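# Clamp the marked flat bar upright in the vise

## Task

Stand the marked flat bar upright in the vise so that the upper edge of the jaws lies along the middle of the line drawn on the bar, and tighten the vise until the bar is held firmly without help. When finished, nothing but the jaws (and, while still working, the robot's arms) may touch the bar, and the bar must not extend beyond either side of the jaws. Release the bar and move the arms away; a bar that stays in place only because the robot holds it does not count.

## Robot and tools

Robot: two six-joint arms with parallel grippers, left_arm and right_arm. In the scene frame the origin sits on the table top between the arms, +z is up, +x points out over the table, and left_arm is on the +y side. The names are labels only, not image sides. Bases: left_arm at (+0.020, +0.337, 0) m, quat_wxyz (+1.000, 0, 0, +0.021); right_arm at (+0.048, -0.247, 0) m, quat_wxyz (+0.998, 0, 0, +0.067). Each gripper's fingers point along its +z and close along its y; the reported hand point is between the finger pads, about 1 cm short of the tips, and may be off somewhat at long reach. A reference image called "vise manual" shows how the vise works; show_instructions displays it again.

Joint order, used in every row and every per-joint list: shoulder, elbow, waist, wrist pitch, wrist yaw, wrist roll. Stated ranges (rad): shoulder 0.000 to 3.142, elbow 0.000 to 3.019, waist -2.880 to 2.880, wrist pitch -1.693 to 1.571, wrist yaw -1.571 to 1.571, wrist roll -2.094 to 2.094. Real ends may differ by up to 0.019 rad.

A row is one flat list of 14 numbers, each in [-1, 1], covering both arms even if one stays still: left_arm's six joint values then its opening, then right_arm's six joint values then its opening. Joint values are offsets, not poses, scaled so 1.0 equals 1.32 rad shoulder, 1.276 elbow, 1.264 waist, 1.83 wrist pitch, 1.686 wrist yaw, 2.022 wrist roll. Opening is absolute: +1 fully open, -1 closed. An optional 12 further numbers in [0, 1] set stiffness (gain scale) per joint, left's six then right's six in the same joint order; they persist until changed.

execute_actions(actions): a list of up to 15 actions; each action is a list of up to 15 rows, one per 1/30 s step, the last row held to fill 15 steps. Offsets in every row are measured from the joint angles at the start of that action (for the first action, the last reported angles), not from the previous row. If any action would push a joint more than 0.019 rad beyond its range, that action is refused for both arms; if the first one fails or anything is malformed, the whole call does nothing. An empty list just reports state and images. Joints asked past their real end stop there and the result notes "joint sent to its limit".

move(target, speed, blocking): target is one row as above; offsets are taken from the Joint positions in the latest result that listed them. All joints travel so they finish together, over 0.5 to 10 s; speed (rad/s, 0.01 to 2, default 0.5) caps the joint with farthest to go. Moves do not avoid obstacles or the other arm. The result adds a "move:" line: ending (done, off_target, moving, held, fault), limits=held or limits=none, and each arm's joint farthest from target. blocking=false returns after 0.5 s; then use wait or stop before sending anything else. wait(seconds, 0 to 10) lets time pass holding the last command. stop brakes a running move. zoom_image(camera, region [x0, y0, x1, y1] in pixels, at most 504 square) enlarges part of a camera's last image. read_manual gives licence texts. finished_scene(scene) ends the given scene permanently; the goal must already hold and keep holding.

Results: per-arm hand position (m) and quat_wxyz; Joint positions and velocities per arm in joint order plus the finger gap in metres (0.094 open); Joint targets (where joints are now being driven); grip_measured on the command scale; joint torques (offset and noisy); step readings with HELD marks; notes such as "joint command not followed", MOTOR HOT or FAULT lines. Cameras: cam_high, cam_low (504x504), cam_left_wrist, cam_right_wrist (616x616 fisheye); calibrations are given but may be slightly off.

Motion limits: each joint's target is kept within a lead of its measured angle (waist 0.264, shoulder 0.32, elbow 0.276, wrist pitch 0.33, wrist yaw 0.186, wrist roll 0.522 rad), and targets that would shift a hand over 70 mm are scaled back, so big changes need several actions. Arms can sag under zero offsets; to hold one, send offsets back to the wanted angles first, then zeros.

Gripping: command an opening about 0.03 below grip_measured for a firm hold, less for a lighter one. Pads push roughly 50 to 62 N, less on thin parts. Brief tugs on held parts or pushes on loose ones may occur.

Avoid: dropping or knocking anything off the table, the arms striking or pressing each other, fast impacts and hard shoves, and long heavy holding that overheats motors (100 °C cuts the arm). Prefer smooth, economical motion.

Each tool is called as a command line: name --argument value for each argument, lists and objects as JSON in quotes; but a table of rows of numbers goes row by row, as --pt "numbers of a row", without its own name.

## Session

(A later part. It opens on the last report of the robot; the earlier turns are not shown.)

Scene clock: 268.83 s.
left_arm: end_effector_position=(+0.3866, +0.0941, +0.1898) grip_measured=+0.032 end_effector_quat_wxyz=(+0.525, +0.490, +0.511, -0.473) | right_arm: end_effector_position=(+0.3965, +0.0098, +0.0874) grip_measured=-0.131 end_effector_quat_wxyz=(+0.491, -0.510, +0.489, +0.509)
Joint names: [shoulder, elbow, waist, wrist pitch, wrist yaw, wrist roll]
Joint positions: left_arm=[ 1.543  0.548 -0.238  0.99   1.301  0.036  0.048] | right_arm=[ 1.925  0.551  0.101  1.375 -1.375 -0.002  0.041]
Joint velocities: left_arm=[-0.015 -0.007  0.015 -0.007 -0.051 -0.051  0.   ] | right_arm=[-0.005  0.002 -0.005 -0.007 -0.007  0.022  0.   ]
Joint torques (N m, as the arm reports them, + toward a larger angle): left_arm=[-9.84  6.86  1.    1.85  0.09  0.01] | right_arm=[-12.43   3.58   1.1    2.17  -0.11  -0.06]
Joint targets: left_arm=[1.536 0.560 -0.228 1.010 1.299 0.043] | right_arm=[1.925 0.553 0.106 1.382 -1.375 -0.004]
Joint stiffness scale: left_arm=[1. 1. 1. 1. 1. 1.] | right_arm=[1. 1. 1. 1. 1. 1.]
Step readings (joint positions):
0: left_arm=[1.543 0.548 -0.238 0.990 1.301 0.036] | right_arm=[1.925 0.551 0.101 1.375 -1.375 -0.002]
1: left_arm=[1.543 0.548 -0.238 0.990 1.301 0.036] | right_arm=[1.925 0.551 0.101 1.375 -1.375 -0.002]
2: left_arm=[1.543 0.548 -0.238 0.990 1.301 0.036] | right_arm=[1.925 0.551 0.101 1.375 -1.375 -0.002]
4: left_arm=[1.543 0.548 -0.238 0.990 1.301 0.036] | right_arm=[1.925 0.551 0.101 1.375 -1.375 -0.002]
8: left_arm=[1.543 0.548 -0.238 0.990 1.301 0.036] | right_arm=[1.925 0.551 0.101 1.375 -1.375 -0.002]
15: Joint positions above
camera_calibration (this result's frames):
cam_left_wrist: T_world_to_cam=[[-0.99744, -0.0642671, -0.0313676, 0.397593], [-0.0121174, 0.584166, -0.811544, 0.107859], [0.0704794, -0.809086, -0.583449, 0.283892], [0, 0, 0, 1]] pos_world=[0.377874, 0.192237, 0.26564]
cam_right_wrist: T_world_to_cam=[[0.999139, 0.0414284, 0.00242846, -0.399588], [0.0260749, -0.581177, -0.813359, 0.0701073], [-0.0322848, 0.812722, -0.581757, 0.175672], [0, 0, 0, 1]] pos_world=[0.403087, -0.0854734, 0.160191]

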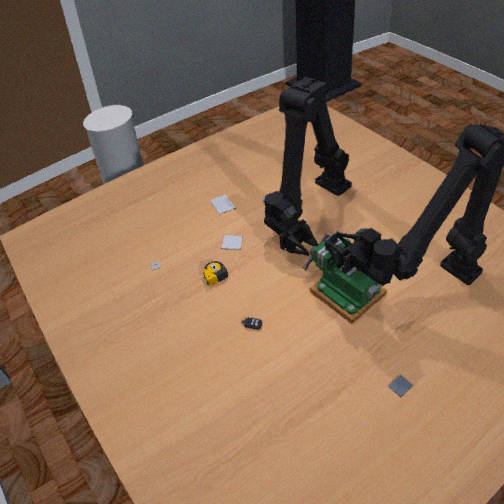

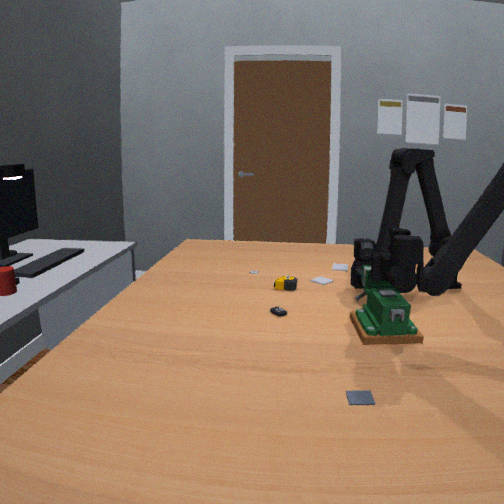

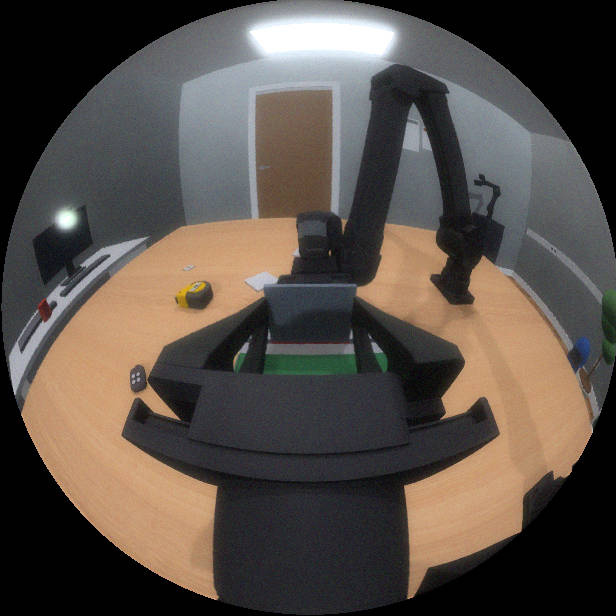

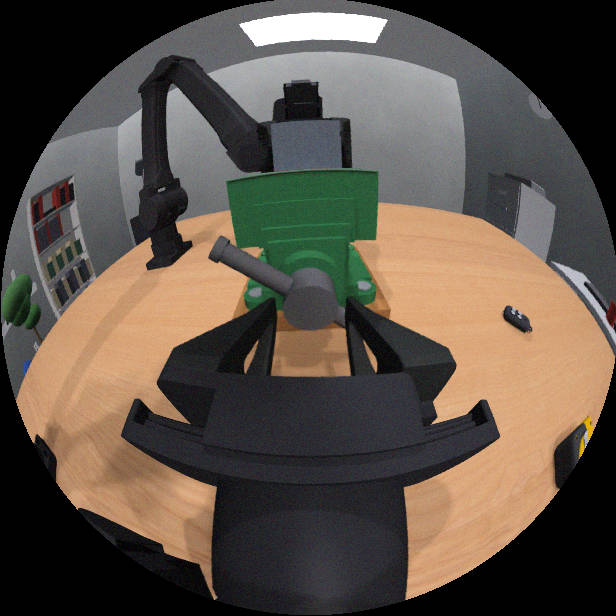

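execute_actions --actions '[[[-0.006,0.0094,0.009,0.011,-0.001,0.002,-0.02,0,0.002,0.004,0.004,0,0,-0.13],[-0.006,0.0094,0.009,0.011,-0.001,0.002,-0.02,0,0.002,0.004,0.004,0,0,-0.13],[-0.007,0.0094,0.010,0.011,-0.001,0.002,-0.02,0,0.002,0.004,0.004,0,0,-0.13],[-0.007,0.0094,0.010,0.011,-0.001,0.002,-0.02,0,0.002,0.004,0.004,0,0,-0.13],[-0.008,0.0094,0.011,0.011,-0.001,0.002,-0.02,0,0.002,0.004,0.004,0,0,-0.13],[-0.008,0.0094,0.011,0.011,-0.001,0.002,-0.02,0,0.002,0.004,0.004,0,0,-0.13],[-0.008,0.0094,0.011,0.011,-0.001,0.002,-0.02,0,0.002,0.004,0.004,0,0,-0.13],[-0.008,0.0094,0.011,0.011,-0.001,0.002,-0.02,0,0.002,0.004,0.004,0,0,-0.13],[-0.009,0.0094,0.012,0.011,-0.001,0.002,-0.02,0,0.002,0.004,0.004,0,0,-0.13]]]'

Scene clock: 271.70 s.
left_arm: end_effector_position=(+0.3866, +0.0941, +0.1898) grip_measured=+0.032 end_effector_quat_wxyz=(+0.525, +0.490, +0.511, -0.473) | right_arm: end_effector_position=(+0.3965, +0.0098, +0.0874) grip_measured=-0.131 end_effector_quat_wxyz=(+0.491, -0.510, +0.489, +0.509)
Joint names: [shoulder, elbow, waist, wrist pitch, wrist yaw, wrist roll]
Joint positions: left_arm=[ 1.543  0.548 -0.238  0.99   1.301  0.036  0.048] | right_arm=[ 1.925  0.551  0.101  1.375 -1.375 -0.002  0.041]
Joint velocities: left_arm=[ 0.005 -0.007 -0.005  0.022  0.125  0.022  0.   ] | right_arm=[-0.005 -0.012 -0.005 -0.002 -0.007 -0.037 -0.001]
Joint torques (N m, as the arm reports them, + toward a larger angle): left_arm=[-10.08   6.83   1.73   1.63   0.03   0.03] | right_arm=[-12.46   3.58   1.13   2.17  -0.11  -0.04]
Joint targets: left_arm=[1.531 0.560 -0.223 1.010 1.299 0.040] | right_arm=[1.925 0.553 0.106 1.382 -1.375 -0.002]
Joint stiffness scale: left_arm=[1. 1. 1. 1. 1. 1.] | right_arm=[1. 1. 1. 1. 1. 1.]
Step readings (joint positions):
0: left_arm=[1.543 0.548 -0.238 0.990 1.301 0.036] | right_arm=[1.925 0.551 0.101 1.375 -1.375 -0.002]
1: left_arm=[1.543 0.548 -0.238 0.990 1.301 0.036] | right_arm=[1.925 0.551 0.101 1.375 -1.375 -0.002]
2: left_arm=[1.543 0.548 -0.238 0.990 1.301 0.036] | right_arm=[1.925 0.551 0.101 1.375 -1.375 -0.002]
4: left_arm=[1.543 0.548 -0.238 0.990 1.301 0.036] | right_arm=[1.925 0.551 0.101 1.375 -1.375 -0.002]
8: left_arm=[1.543 0.548 -0.238 0.990 1.301 0.036] | right_arm=[1.925 0.551 0.101 1.375 -1.375 -0.002]
15: Joint positions above
camera_calibration (this result's frames):
cam_left_wrist: T_world_to_cam=[[-0.99744, -0.0642671, -0.0313676, 0.397593], [-0.0121174, 0.584166, -0.811544, 0.107859], [0.0704794, -0.809086, -0.583449, 0.283892], [0, 0, 0, 1]] pos_world=[0.377874, 0.192237, 0.26564]
cam_right_wrist: T_world_to_cam=[[0.999139, 0.0414284, 0.00242846, -0.399588], [0.0260749, -0.581177, -0.813359, 0.0701073], [-0.0322848, 0.812722, -0.581757, 0.175672], [0, 0, 0, 1]] pos_world=[0.403087, -0.0854734, 0.160191]

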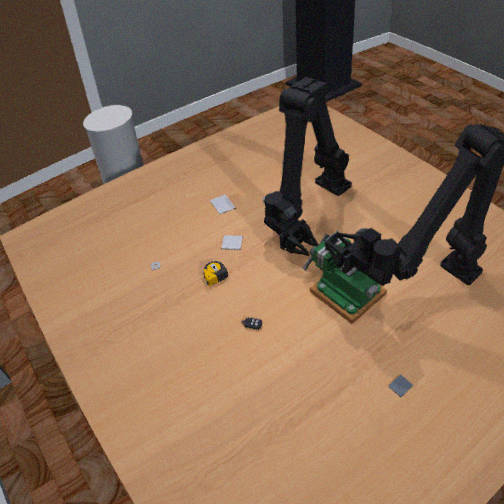

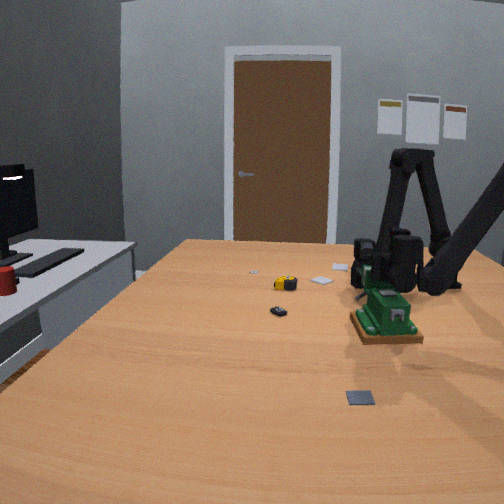

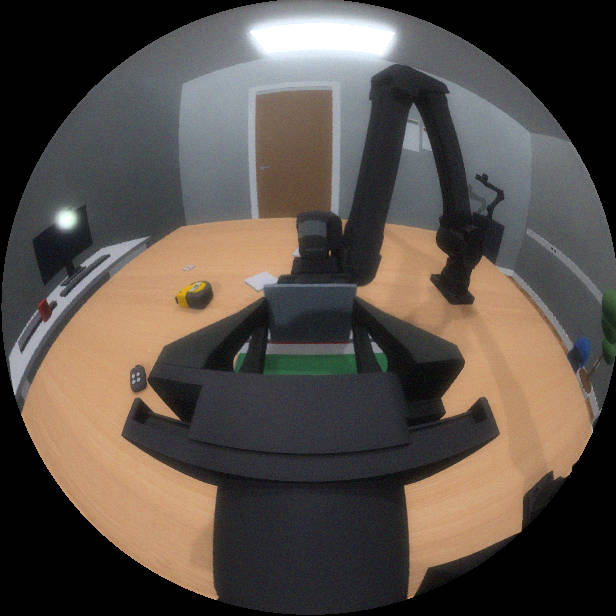

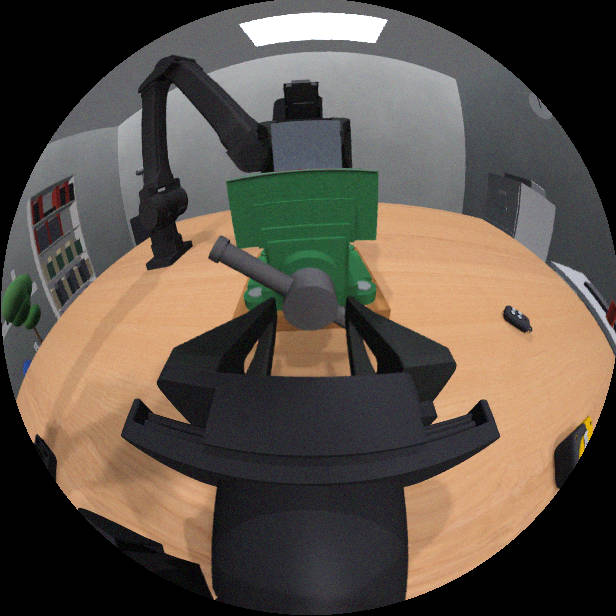

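execute_actions --actions '[[[-0.011,0.0094,0.003,0.011,-0.001,0.002,-0.02,0,0.002,0.004,0.004,0,0,-0.13],[-0.011,0.0094,0.003,0.011,-0.001,0.002,-0.02,0,0.002,0.004,0.004,0,0,-0.13],[-0.012,0.0094,0.003,0.011,-0.001,0.002,-0.02,0,0.002,0.004,0.004,0,0,-0.13],[-0.012,0.0094,0.003,0.011,-0.001,0.002,-0.02,0,0.002,0.004,0.004,0,0,-0.13],[-0.0135,0.0094,0.003,0.011,-0.001,0.002,-0.02,0,0.002,0.004,0.004,0,0,-0.13],[-0.0135,0.0094,0.003,0.011,-0.001,0.002,-0.02,0,0.002,0.004,0.004,0,0,-0.13],[-0.0135,0.0094,0.003,0.011,-0.001,0.002,-0.02,0,0.002,0.004,0.004,0,0,-0.13],[-0.0135,0.0094,0.003,0.011,-0.001,0.002,-0.02,0,0.002,0.004,0.004,0,0,-0.13],[-0.015,0.0094,0.003,0.011,-0.001,0.002,-0.02,0,0.002,0.004,0.004,0,0,-0.13]]]'

Scene clock: 274.00 s.
left_arm: end_effector_position=(+0.3864, +0.0942, +0.1910) grip_measured=+0.032 end_effector_quat_wxyz=(+0.526, +0.490, +0.510, -0.472) | right_arm: end_effector_position=(+0.3965, +0.0098, +0.0874) grip_measured=-0.131 end_effector_quat_wxyz=(+0.491, -0.510, +0.489, +0.509)
Joint names: [shoulder, elbow, waist, wrist pitch, wrist yaw, wrist roll]
Joint positions: left_arm=[ 1.54   0.548 -0.238  0.99   1.301  0.036  0.048] | right_arm=[ 1.925  0.551  0.101  1.375 -1.375 -0.002  0.041]
Joint velocities: left_arm=[ 0.005  0.027 -0.005 -0.012  0.007 -0.022 -0.   ] | right_arm=[-0.005  0.012 -0.015  0.007 -0.022  0.022  0.   ]
Joint torques (N m, as the arm reports them, + toward a larger angle): left_arm=[-11.4    6.8    0.29   1.72  -0.03  -0.04] | right_arm=[-12.48   3.59   1.15   2.17  -0.11  -0.04]
Joint targets: left_arm=[1.523 0.560 -0.235 1.010 1.299 0.040] | right_arm=[1.925 0.553 0.106 1.382 -1.375 -0.002]
Joint stiffness scale: left_arm=[1. 1. 1. 1. 1. 1.] | right_arm=[1. 1. 1. 1. 1. 1.]
Step readings (joint positions):
0: left_arm=[1.543 0.548 -0.238 0.990 1.301 0.036] | right_arm=[1.925 0.551 0.101 1.375 -1.375 -0.002]
1: left_arm=[1.543 0.548 -0.238 0.990 1.301 0.036] | right_arm=[1.925 0.551 0.101 1.375 -1.375 -0.002]
2: left_arm=[1.543 0.548 -0.238 0.990 1.301 0.036] | right_arm=[1.925 0.551 0.101 1.375 -1.375 -0.002]
4: left_arm=[1.543 0.548 -0.238 0.990 1.301 0.036] | right_arm=[1.925 0.551 0.101 1.375 -1.375 -0.002]
8: left_arm=[1.542 0.548 -0.238 0.990 1.301 0.036] | right_arm=[1.925 0.551 0.101 1.375 -1.375 -0.002]
15: Joint positions above
camera_calibration (this result's frames):
cam_left_wrist: T_world_to_cam=[[-0.997341, -0.0642866, -0.0343146, 0.39798], [-0.00968786, 0.583682, -0.811925, 0.107969], [0.0722247, -0.809434, -0.582753, 0.283844], [0, 0, 0, 1]] pos_world=[0.377468, 0.192318, 0.266731]
cam_right_wrist: T_world_to_cam=[[0.999139, 0.0414284, 0.00242846, -0.399588], [0.0260749, -0.581177, -0.813359, 0.0701073], [-0.0322848, 0.812722, -0.581757, 0.175672], [0, 0, 0, 1]] pos_world=[0.403087, -0.0854734, 0.160191]

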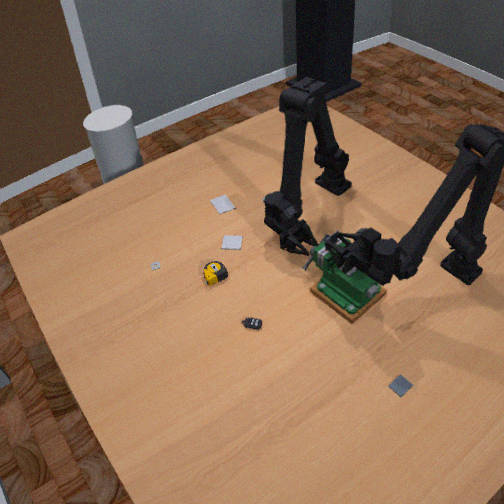

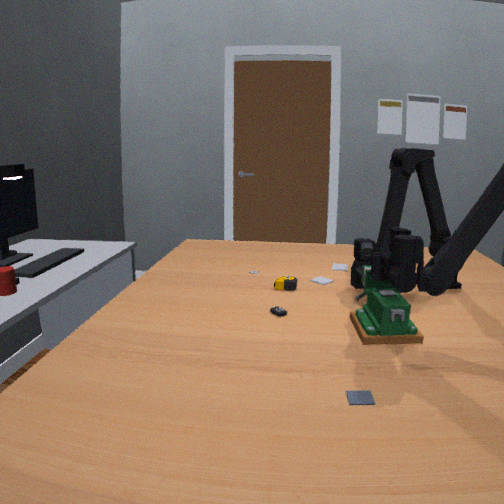

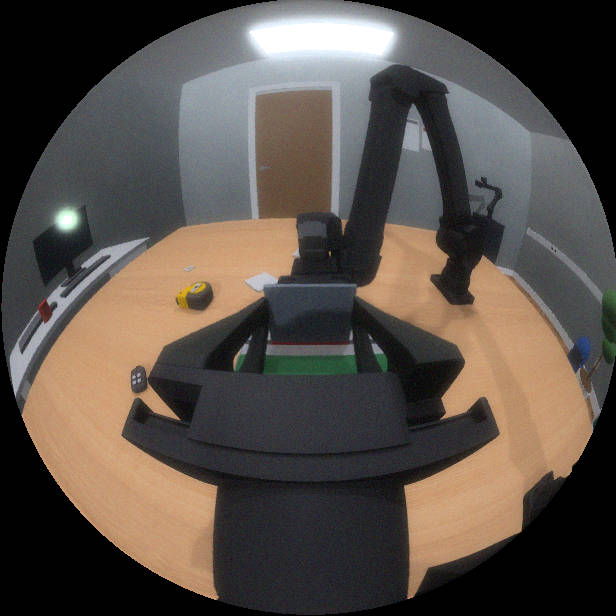

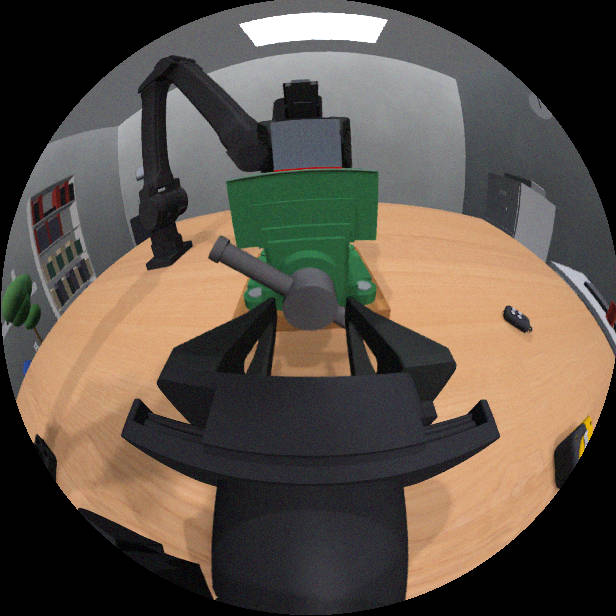

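zoom_image --camera "cam_right_wrist" --region '[260, 150, 350, 190]'

zoom_image --camera "cam_left_wrist" --region '[260, 325, 360, 360]'

Region (260, 150, 350, 190) of cam_right_wrist's 616x616 image, scaled by 5.600, with more detail than that image has.

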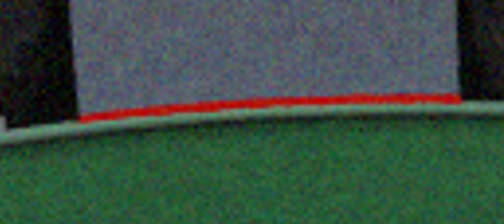

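Region (260, 325, 360, 360) of cam_left_wrist's 616x616 image, scaled by 5.040, with more detail than that image has; it fills the top 176 rows of this view, and the rest is white.

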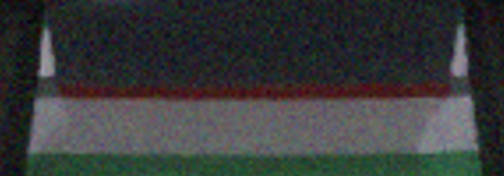

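execute_actions --actions '[[[-0.003,0.0094,0.006,0.011,-0.001,0.002,-0.02,0,0.002,0.004,0.004,0,-0.14,-0.13],[-0.003,0.0094,0.006,0.011,-0.001,0.002,-0.02,0,0.002,0.004,0.004,0,-0.14,-0.13],[-0.003,0.0094,0.006,0.011,-0.001,0.002,-0.02,0,0.002,0.004,0.004,0,-0.14,-0.13],[-0.003,0.0094,0.006,0.011,-0.001,0.002,-0.02,0,0.002,0.004,0.004,0,-0.14,-0.13],[-0.003,0.0094,0.006,0.011,-0.001,0.002,-0.02,0,0.002,0.004,0.004,0,-0.14,-0.13],[-0.003,0.0094,0.006,0.011,-0.001,0.002,-0.02,0,0.002,0.004,0.004,0,-0.14,-0.13],[-0.003,0.0094,0.006,0.011,-0.001,0.002,-0.02,0,0.002,0.004,0.004,0,-0.14,-0.25],[-0.003,0.0094,0.006,0.011,-0.001,0.002,-0.02,0,0.002,0.004,0.004,0,-0.14,-0.36],[-0.003,0.0094,0.006,0.011,-0.001,0.002,-0.02,0,0.002,0.004,0.004,0,-0.14,-0.47],[-0.003,0.0094,0.006,0.011,-0.001,0.002,-0.02,0,0.002,0.004,0.004,0,-0.14,-0.47],[-0.003,0.0094,0.006,0.011,-0.001,0.002,-0.02,0,0.002,0.004,0.004,0,-0.14,-0.47],[-0.003,0.0094,0.006,0.011,-0.001,0.002,-0.02,0,0.002,0.009,0.004,0,0.3,-0.47]],[[-0.003,0.0094,0.006,0.011,-0.001,0.002,-0.02,0,0.002,0.009,0.004,0,0.6,-0.47]]]'

Scene clock: 279.27 s.
left_arm: end_effector_position=(+0.3866, +0.0946, +0.1910) grip_measured=+0.032 end_effector_quat_wxyz=(+0.526, +0.490, +0.510, -0.472) | right_arm: end_effector_position=(+0.3965, +0.0106, +0.0875) grip_measured=-0.383 end_effector_quat_wxyz=(+0.120, -0.146, +0.692, +0.697)
Joint names: [shoulder, elbow, waist, wrist pitch, wrist yaw, wrist roll]
Joint positions: left_arm=[ 1.54   0.548 -0.237  0.99   1.301  0.036  0.048] | right_arm=[ 1.925  0.551  0.104  1.375 -1.371  1.194  0.029]
Joint velocities: left_arm=[ 0.005  0.017 -0.005 -0.007 -0.022  0.095 -0.   ] | right_arm=[-0.005 -0.027 -0.005 -0.002 -0.022  0.579 -0.001]
Joint torques (N m, as the arm reports them, + toward a larger angle): left_arm=[-9.78  6.98  0.67  1.63  0.02 -0.06] | right_arm=[-12.58   3.66   1.06   2.26  -0.28   0.29]
Joint targets: left_arm=[1.536 0.560 -0.231 1.010 1.299 0.040] | right_arm=[1.925 0.553 0.113 1.382 -1.375 1.324]
Joint stiffness scale: left_arm=[1. 1. 1. 1. 1. 1.] | right_arm=[1. 1. 1. 1. 1. 1.]
Step readings (joint positions; steps 1 to 15: 1st action; 16 to 30: 2nd action):
0: left_arm=[1.540 0.548 -0.238 0.990 1.301 0.036] | right_arm=[1.925 0.551 0.101 1.375 -1.375 -0.002]
1: left_arm=[1.540 0.548 -0.238 0.990 1.301 0.036] | right_arm=[1.925 0.551 0.101 1.375 -1.375 -0.042]
2: left_arm=[1.540 0.548 -0.238 0.990 1.301 0.036] | right_arm=[1.925 0.551 0.101 1.375 -1.375 -0.088]
4: left_arm=[1.540 0.548 -0.238 0.990 1.301 0.036] | right_arm=[1.925 0.551 0.101 1.375 -1.375 -0.154]
8: left_arm=[1.540 0.548 -0.238 0.990 1.301 0.036] | right_arm=[1.925 0.551 0.101 1.375 -1.375 -0.223]
15: left_arm=[1.540 0.548 -0.238 0.990 1.301 0.036] | right_arm=[1.925 0.551 0.102 1.375 -1.375 0.111]
16: left_arm=[1.540 0.548 -0.238 0.990 1.301 0.036] | right_arm=[1.925 0.551 0.103 1.375 -1.375 0.203]
17: left_arm=[1.540 0.548 -0.238 0.990 1.301 0.036] | right_arm=[1.925 0.551 0.103 1.375 -1.375 0.295]
19: left_arm=[1.540 0.548 -0.238 0.990 1.301 0.036] | right_arm=[1.925 0.551 0.103 1.375 -1.374 0.479]
23: left_arm=[1.540 0.548 -0.238 0.990 1.301 0.036] | right_arm=[1.925 0.551 0.103 1.375 -1.372 0.848]
30: Joint positions above
camera_calibration (this result's frames):
cam_left_wrist: T_world_to_cam=[[-0.997292, -0.0650476, -0.0343144, 0.398271], [-0.0101333, 0.583674, -0.811925, 0.107902], [0.0728421, -0.809379, -0.582752, 0.283921], [0, 0, 0, 1]] pos_world=[0.377605, 0.192726, 0.266731]
cam_right_wrist: T_world_to_cam=[[0.368038, 0.0166011, -0.929663, -0.0676015], [-0.733046, -0.609908, -0.301091, 0.327086], [-0.572007, 0.792298, -0.2123, 0.356914], [0, 0, 0, 1]] pos_world=[0.468806, -0.0821679, 0.111409]

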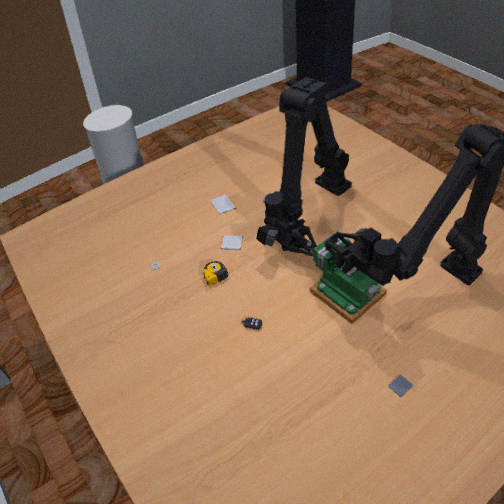

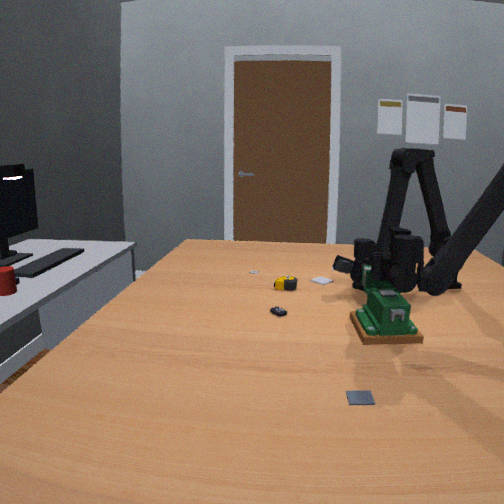

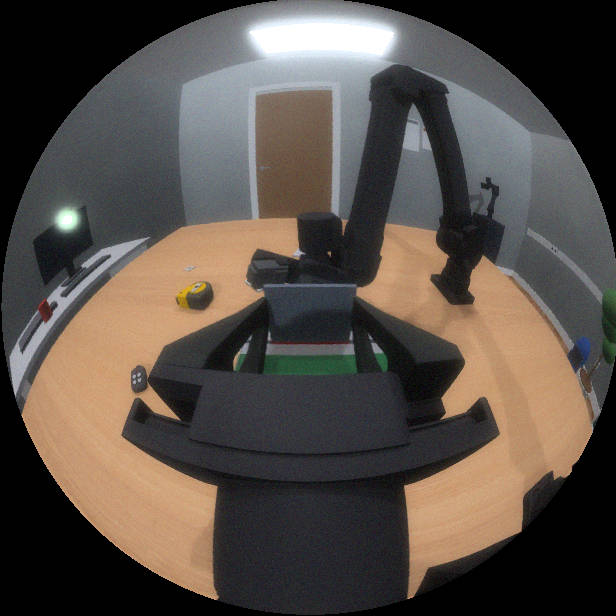

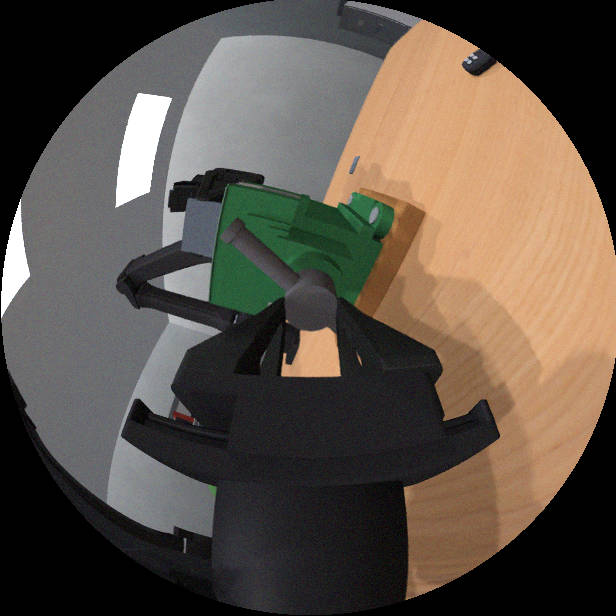

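zoom_image --camera "cam_left_wrist" --region '[260, 325, 360, 360]'

Region (260, 325, 360, 360) of cam_left_wrist's 616x616 image, scaled by 5.040, with more detail than that image has; it fills the top 176 rows of this view, and the rest is white.

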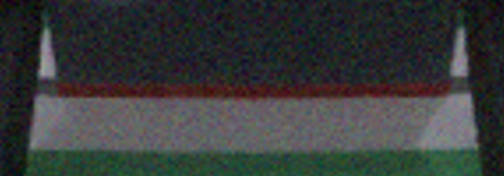

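execute_actions --actions '[[[-0.003,0.0094,0.008,0.011,-0.001,0.002,-0.02,0,0.002,0.009,0.004,0,0.36,-0.47]]]'

zoom_image --camera "cam_left_wrist" --region '[260, 325, 360, 360]'

Scene clock: 281.33 s.
left_arm: end_effector_position=(+0.3867, +0.0947, +0.1910) grip_measured=+0.032 end_effector_quat_wxyz=(+0.526, +0.490, +0.510, -0.472) | right_arm: end_effector_position=(+0.3970, +0.0111, +0.0875) grip_measured=-0.384 end_effector_quat_wxyz=(-0.090, +0.066, +0.704, +0.701)
Joint names: [shoulder, elbow, waist, wrist pitch, wrist yaw, wrist roll]
Joint positions: left_arm=[ 1.54   0.548 -0.237  0.99   1.301  0.036  0.048] | right_arm=[ 1.925  0.551  0.105  1.375 -1.366  1.793  0.029]
Joint velocities: left_arm=[-0.005 -0.017 -0.024 -0.032 -0.037  0.007 -0.001] | right_arm=[ 0.005 -0.002 -0.005 -0.002 -0.037  0.125 -0.001]
Joint torques (N m, as the arm reports them, + toward a larger angle): left_arm=[-10.07   7.05   1.11   1.53   0.02  -0.01] | right_arm=[-12.59   3.63   1.65   2.26  -0.3    1.15]
Joint targets: left_arm=[1.536 0.560 -0.227 1.010 1.299 0.040] | right_arm=[1.925 0.553 0.115 1.382 -1.371 1.922]
Joint stiffness scale: left_arm=[1. 1. 1. 1. 1. 1.] | right_arm=[1. 1. 1. 1. 1. 1.]
Step readings (joint positions):
0: left_arm=[1.540 0.548 -0.237 0.990 1.301 0.036] | right_arm=[1.925 0.551 0.104 1.375 -1.371 1.282]
1: left_arm=[1.540 0.548 -0.237 0.990 1.301 0.036] | right_arm=[1.925 0.551 0.104 1.375 -1.370 1.350]
2: left_arm=[1.540 0.548 -0.237 0.990 1.301 0.036] | right_arm=[1.925 0.551 0.104 1.375 -1.368 1.432]
4: left_arm=[1.540 0.548 -0.237 0.990 1.301 0.036] | right_arm=[1.925 0.551 0.104 1.375 -1.368 1.571]
8: left_arm=[1.540 0.548 -0.237 0.990 1.301 0.036] | right_arm=[1.925 0.551 0.105 1.375 -1.370 1.717]
15: Joint positions above
camera_calibration (this result's frames):
cam_left_wrist: T_world_to_cam=[[-0.997292, -0.0650476, -0.0343142, 0.398307], [-0.0101334, 0.583673, -0.811926, 0.107824], [0.0728421, -0.809379, -0.582752, 0.284028], [0, 0, 0, 1]] pos_world=[0.377632, 0.192862, 0.266731]
cam_right_wrist: T_world_to_cam=[[-0.219409, -0.00475341, -0.975621, 0.169681], [-0.77358, -0.608495, 0.176937, 0.302017], [-0.594502, 0.793543, 0.129832, 0.33588], [0, 0, 0, 1]] pos_world=[0.470545, -0.0819526, 0.068499]

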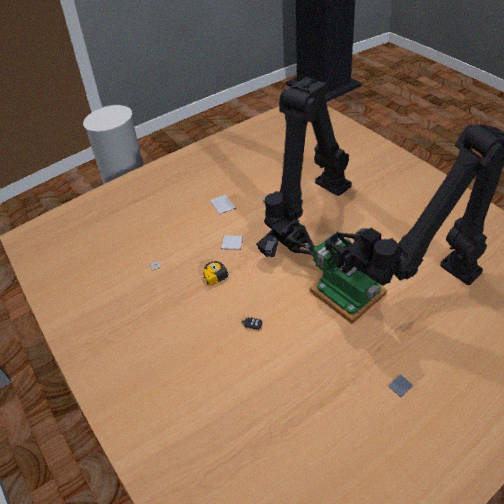

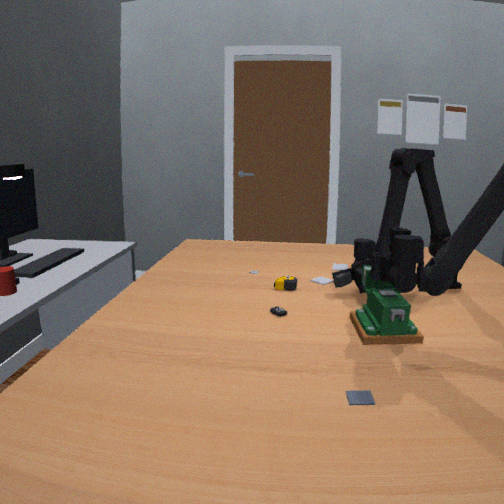

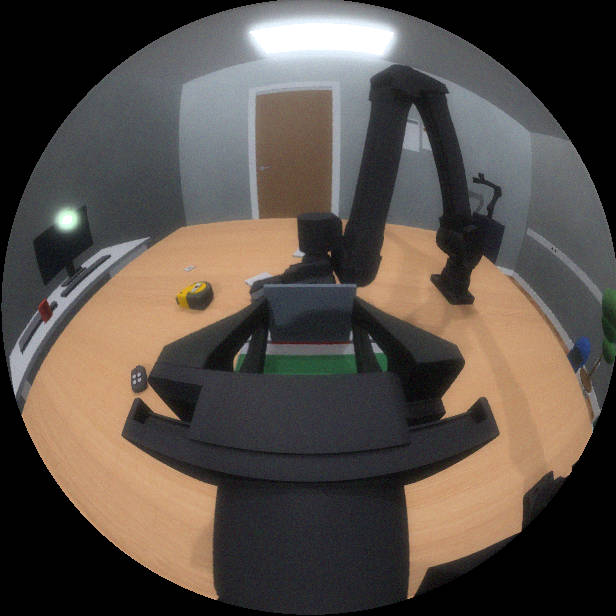

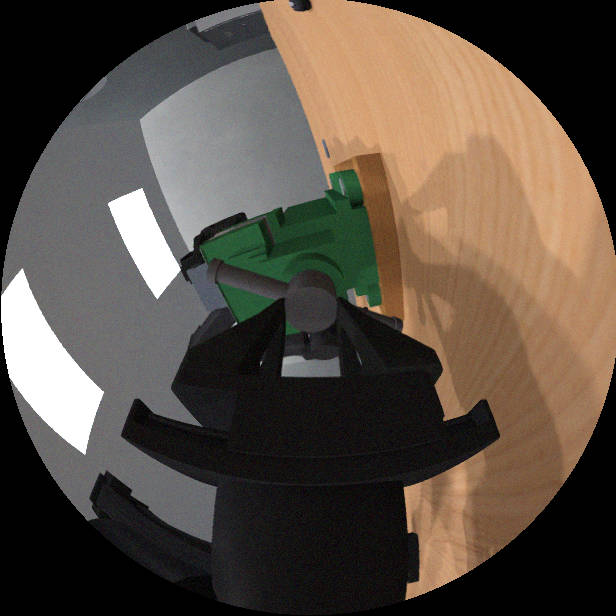

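Region (260, 325, 360, 360) of cam_left_wrist's 616x616 image, scaled by 5.040, with more detail than that image has; it fills the top 176 rows of this view, and the rest is white.

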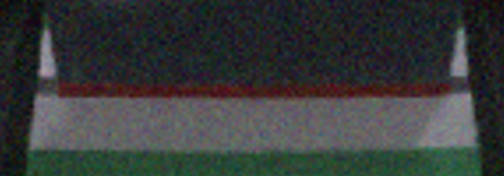

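execute_actions --actions '[[[-0.003,0.0094,0.003,0.011,-0.001,0.002,-0.02,0,0.002,0.004,0.004,0,0,-0.13],[-0.003,0.0094,0.003,0.011,-0.001,0.002,-0.02,0,0.002,0.004,0.004,0,0,-0.13],[-0.003,0.0094,0.003,0.011,-0.001,0.002,-0.02,0,0.002,0.004,0.004,0,-0.62,-0.13],[-0.003,0.0094,0.003,0.011,-0.001,0.002,-0.02,0,0.002,0.004,0.004,0,-0.62,-0.13],[-0.003,0.0094,0.003,0.011,-0.001,0.002,-0.02,0,0.002,0.004,0.004,0,-0.62,-0.13],[-0.003,0.0094,0.003,0.011,-0.001,0.002,-0.02,0,0.002,0.004,0.004,0,-0.62,-0.13],[-0.003,0.0094,0.003,0.011,-0.001,0.002,-0.02,0,0.002,0.004,0.004,0,-0.62,-0.13],[-0.003,0.0094,0.003,0.011,-0.001,0.002,-0.02,0,0.002,0.004,0.004,0,-0.62,-0.13],[-0.003,0.0094,0.003,0.011,-0.001,0.002,-0.02,0,0.002,0.004,0.004,0,-0.62,-0.13],[-0.003,0.0094,0.003,0.011,-0.001,0.002,-0.02,0,0.002,0.004,0.004,0,-0.62,-0.13],[-0.003,0.0094,0.003,0.011,-0.001,0.002,-0.02,0,0.002,0.004,0.004,0,-0.62,-0.13],[-0.003,0.0094,0.003,0.011,-0.001,0.002,-0.02,0,0.002,0.004,0.004,0,-0.62,-0.13],[-0.003,0.0094,0.003,0.011,-0.001,0.002,-0.02,0,0.002,0.004,0.004,0,-0.62,-0.13],[-0.003,0.0094,0.003,0.011,-0.001,0.002,-0.02,0,0.002,0.004,0.004,0,-0.62,-0.13],[-0.003,0.0094,0.003,0.011,-0.001,0.002,-0.02,0,0.002,0.004,0.004,0,-0.62,-0.13]],[[-0.003,0.0094,0.003,0.011,-0.001,0.002,-0.02,0,0.002,0.011,0.004,0.004,-0.05,-0.13],[-0.003,0.0094,0.003,0.011,-0.001,0.002,-0.02,0,0.002,0.014,0.004,0.007,-0.05,-0.13],[-0.003,0.0094,0.003,0.011,-0.001,0.002,-0.02,0,0.002,0.017,0.004,0.010,-0.05,-0.13],[-0.003,0.0094,0.003,0.011,-0.001,0.002,-0.02,0,0.002,0.020,0.004,0.013,-0.05,-0.13],[-0.003,0.0094,0.003,0.011,-0.001,0.002,-0.02,0,0.002,0.023,0.004,0.016,-0.05,-0.13],[-0.003,0.0094,0.003,0.011,-0.001,0.002,-0.02,0,0.002,0.026,0.004,0.019,-0.05,-0.13],[-0.003,0.0094,0.003,0.011,-0.001,0.002,-0.02,0,0.002,0.028,0.004,0.022,-0.05,-0.13]]]'

Scene clock: 290.17 s.
left_arm: end_effector_position=(+0.3867, +0.0947, +0.1910) grip_measured=+0.032 end_effector_quat_wxyz=(+0.526, +0.490, +0.510, -0.472) | right_arm: end_effector_position=(+0.3957, +0.0210, +0.0875) grip_measured=-0.131 end_effector_quat_wxyz=(+0.312, -0.329, +0.626, +0.635)
Joint names: [shoulder, elbow, waist, wrist pitch, wrist yaw, wrist roll]
Joint positions: left_arm=[ 1.54   0.548 -0.237  0.99   1.301  0.036  0.048] | right_arm=[ 1.925  0.551  0.133  1.375 -1.331  0.632  0.041]
Joint velocities: left_arm=[-0.015 -0.002 -0.005 -0.007  0.022  0.022  0.   ] | right_arm=[-0.005 -0.032 -0.005  0.002  0.022  0.095  0.001]
Joint torques (N m, as the arm reports them, + toward a larger angle): left_arm=[-9.51  6.81  0.21  1.61  0.   -0.01] | right_arm=[-12.94   3.68   1.21   2.25  -0.04  -0.26]
Joint targets: left_arm=[1.536 0.560 -0.233 1.010 1.300 0.040] | right_arm=[1.925 0.553 0.140 1.382 -1.329 0.614]
Joint stiffness scale: left_arm=[1. 1. 1. 1. 1. 1.] | right_arm=[1. 1. 1. 1. 1. 1.]
Step readings (joint positions; steps 1 to 15: 1st action; 16 to 30: 2nd action):
0: left_arm=[1.540 0.548 -0.237 0.990 1.301 0.036] | right_arm=[1.925 0.551 0.105 1.375 -1.366 1.803]
1: left_arm=[1.540 0.548 -0.237 0.990 1.301 0.036] | right_arm=[1.925 0.551 0.105 1.375 -1.366 1.801]
2: left_arm=[1.540 0.548 -0.237 0.990 1.301 0.036] | right_arm=[1.925 0.551 0.105 1.375 -1.366 1.801]
4: left_arm=[1.540 0.548 -0.237 0.990 1.301 0.036] | right_arm=[1.925 0.551 0.105 1.375 -1.366 1.627]
8: left_arm=[1.540 0.548 -0.237 0.990 1.301 0.036] | right_arm=[1.925 0.551 0.105 1.375 -1.366 1.238]
15: left_arm=[1.540 0.548 -0.237 0.990 1.301 0.036] | right_arm=[1.925 0.551 0.105 1.375 -1.366 0.715]
16: left_arm=[1.540 0.548 -0.237 0.990 1.301 0.036] | right_arm=[1.925 0.551 0.105 1.375 -1.364 0.694]
17: left_arm=[1.540 0.548 -0.237 0.990 1.301 0.036] | right_arm=[1.925 0.551 0.106 1.375 -1.360 0.681]
19: left_arm=[1.540 0.548 -0.237 0.990 1.301 0.036] | right_arm=[1.925 0.551 0.110 1.375 -1.351 0.662]
23: left_arm=[1.540 0.548 -0.237 0.990 1.301 0.036] | right_arm=[1.925 0.551 0.125 1.375 -1.333 0.643]
30: Joint positions above
camera_calibration (this result's frames):
cam_left_wrist: T_world_to_cam=[[-0.997292, -0.0650476, -0.0343142, 0.398307], [-0.0101334, 0.583673, -0.811926, 0.107824], [0.0728421, -0.809379, -0.582752, 0.284028], [0, 0, 0, 1]] pos_world=[0.377632, 0.192862, 0.266731]
cam_right_wrist: T_world_to_cam=[[0.806713, 0.0245143, -0.590435, -0.270896], [-0.463085, -0.59446, -0.657396, 0.256833], [-0.367105, 0.803751, -0.468207, 0.28935], [0, 0, 0, 1]] pos_world=[0.443693, -0.0732476, 0.144371]

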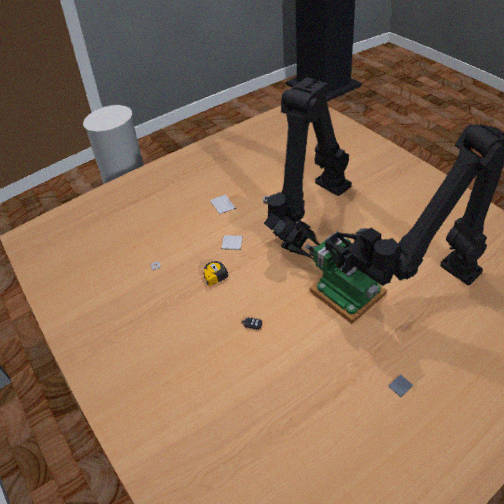

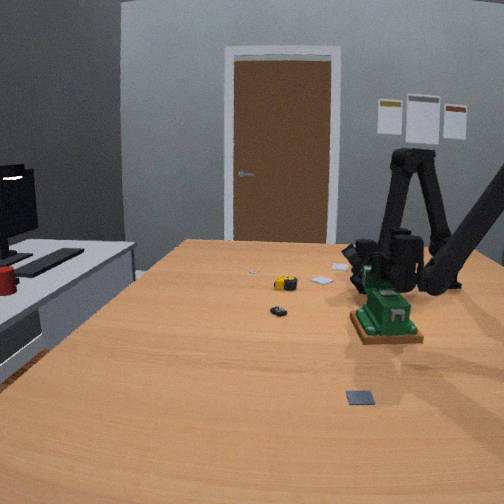

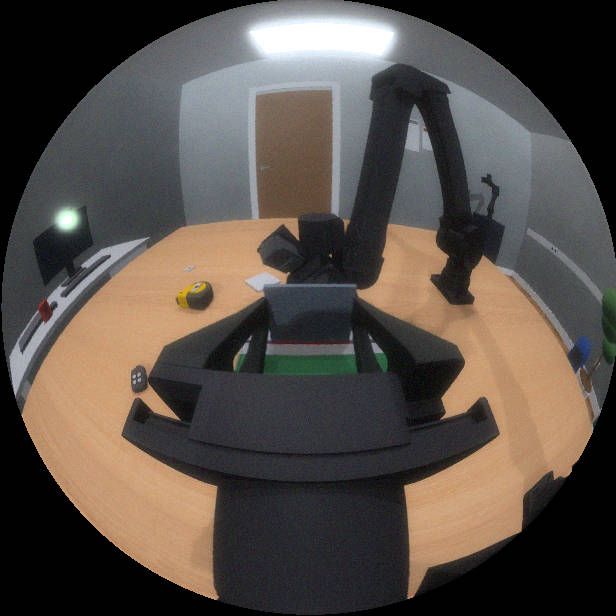

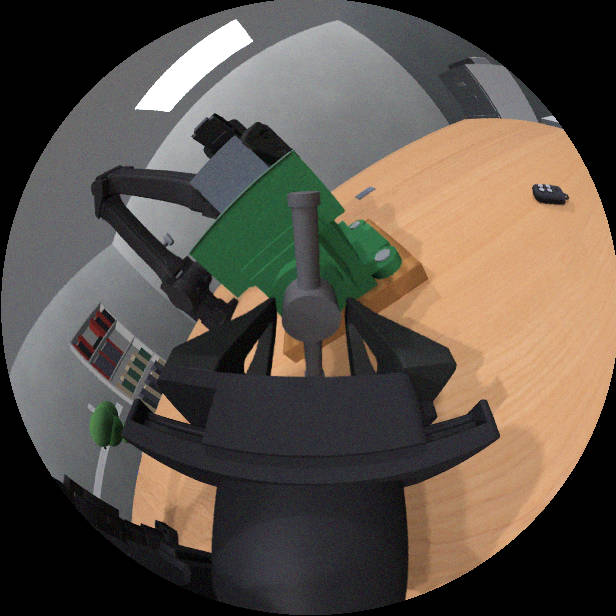

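execute_actions --actions '[[[-0.003,0.0094,0.003,0.011,-0.001,0.002,-0.02,0,0.002,0,0.004,0,0,-0.25],[-0.003,0.0094,0.003,0.011,-0.001,0.002,-0.02,0,0.002,0,0.004,0,0,-0.36],[-0.003,0.0094,0.003,0.011,-0.001,0.002,-0.02,0,0.002,0,0.004,0,0,-0.47],[-0.003,0.0094,0.003,0.011,-0.001,0.002,-0.02,0,0.002,0,0.004,0,0,-0.52],[-0.003,0.0094,0.003,0.011,-0.001,0.002,-0.02,0,0.002,0,0.004,0,0,-0.52],[-0.003,0.0094,0.003,0.011,-0.001,0.002,-0.02,0,0.002,0,0.004,0,0.02,-0.52],[-0.003,0.0094,0.003,0.011,-0.001,0.002,-0.02,0,0.002,0,0.004,0,0.04,-0.52],[-0.003,0.0094,0.003,0.011,-0.001,0.002,-0.02,0,0.002,0,0.004,0,0.06,-0.52],[-0.003,0.0094,0.003,0.011,-0.001,0.002,-0.02,0,0.002,0,0.004,0,0.08,-0.52],[-0.003,0.0094,0.003,0.011,-0.001,0.002,-0.02,0,0.002,0,0.004,0,0.10,-0.52],[-0.003,0.0094,0.003,0.011,-0.001,0.002,-0.02,0,0.002,0,0.004,0,0.12,-0.52],[-0.003,0.0094,0.003,0.011,-0.001,0.002,-0.02,0,0.002,0,0.004,0,0.14,-0.52],[-0.003,0.0094,0.003,0.011,-0.001,0.002,-0.02,0,0.002,0,0.004,0,0.16,-0.52],[-0.003,0.0094,0.003,0.011,-0.001,0.002,-0.02,0,0.002,0,0.004,0,0.18,-0.52],[-0.003,0.0094,0.003,0.011,-0.001,0.002,-0.02,0,0.002,0,0.004,0,0.20,-0.52]]]'

Scene clock: 294.47 s.
left_arm: end_effector_position=(+0.3867, +0.0947, +0.1910) grip_measured=+0.032 end_effector_quat_wxyz=(+0.526, +0.490, +0.510, -0.472) | right_arm: end_effector_position=(+0.3963, +0.0210, +0.0883) grip_measured=-0.360 end_effector_quat_wxyz=(+0.265, -0.280, +0.649, +0.656)
Joint names: [shoulder, elbow, waist, wrist pitch, wrist yaw, wrist roll]
Joint positions: left_arm=[ 1.54   0.548 -0.237  0.99   1.301  0.036  0.048] | right_arm=[ 1.925  0.551  0.133  1.382 -1.328  0.787  0.03 ]
Joint velocities: left_arm=[-0.005 -0.007 -0.005  0.007  0.022  0.037  0.001] | right_arm=[-0.005 -0.002 -0.015  0.061  0.037  0.886 -0.   ]
Joint torques (N m, as the arm reports them, + toward a larger angle): left_arm=[-9.4   6.9   0.07  1.39  0.07 -0.06] | right_arm=[-12.74   3.64   0.31   1.78  -0.32   1.18]
Joint targets: left_arm=[1.536 0.560 -0.233 1.010 1.300 0.040] | right_arm=[1.925 0.553 0.133 1.382 -1.332 1.036]
Joint stiffness scale: left_arm=[1. 1. 1. 1. 1. 1.] | right_arm=[1. 1. 1. 1. 1. 1.]
Step readings (joint positions):
0: left_arm=[1.540 0.548 -0.237 0.990 1.301 0.036] | right_arm=[1.925 0.551 0.133 1.375 -1.331 0.629]
1: left_arm=[1.540 0.548 -0.237 0.990 1.301 0.036] | right_arm=[1.925 0.551 0.133 1.375 -1.331 0.629]
2: left_arm=[1.540 0.548 -0.237 0.990 1.301 0.036] | right_arm=[1.925 0.551 0.133 1.375 -1.331 0.629]
4: left_arm=[1.540 0.548 -0.237 0.990 1.301 0.036] | right_arm=[1.925 0.551 0.133 1.375 -1.331 0.629]
8: left_arm=[1.540 0.548 -0.237 0.990 1.301 0.036] | right_arm=[1.925 0.551 0.133 1.375 -1.331 0.648]
15: Joint positions above
camera_calibration (this result's frames):
cam_left_wrist: T_world_to_cam=[[-0.997292, -0.0650476, -0.0343142, 0.398307], [-0.0101334, 0.583673, -0.811926, 0.107824], [0.0728421, -0.809379, -0.582752, 0.284028], [0, 0, 0, 1]] pos_world=[0.377632, 0.192862, 0.266731]
cam_right_wrist: T_world_to_cam=[[0.711018, 0.0204657, -0.702876, -0.222985], [-0.556937, -0.593829, -0.580679, 0.288104], [-0.429273, 0.804331, -0.410825, 0.309528], [0, 0, 0, 1]] pos_world=[0.451874, -0.0733149, 0.137726]

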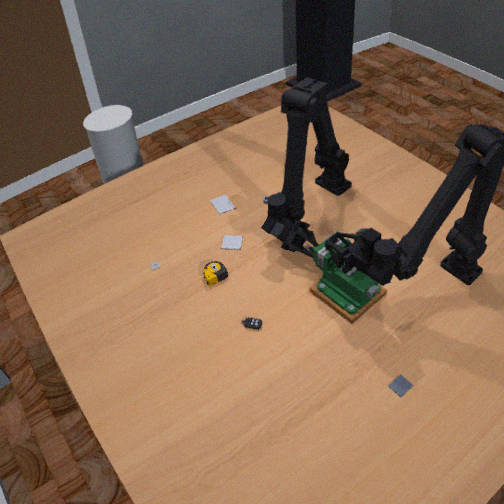

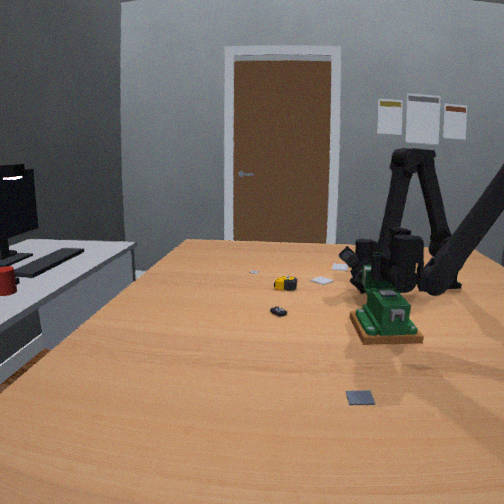

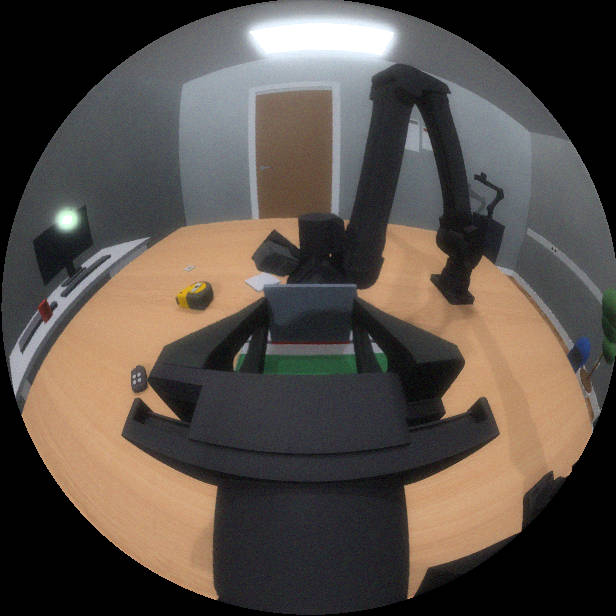

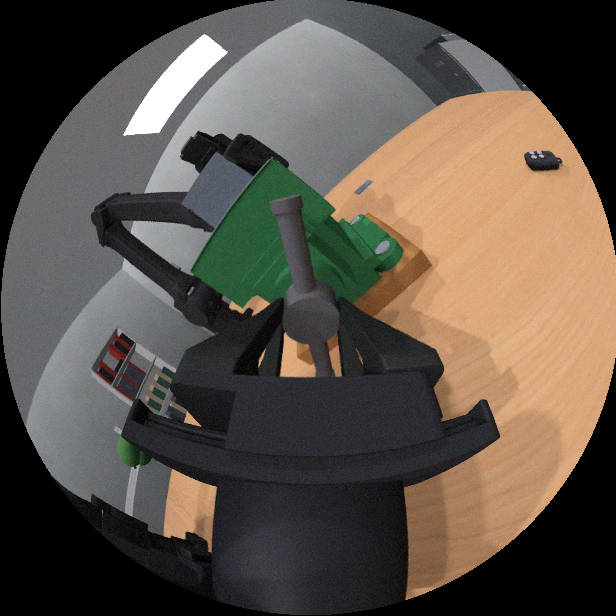

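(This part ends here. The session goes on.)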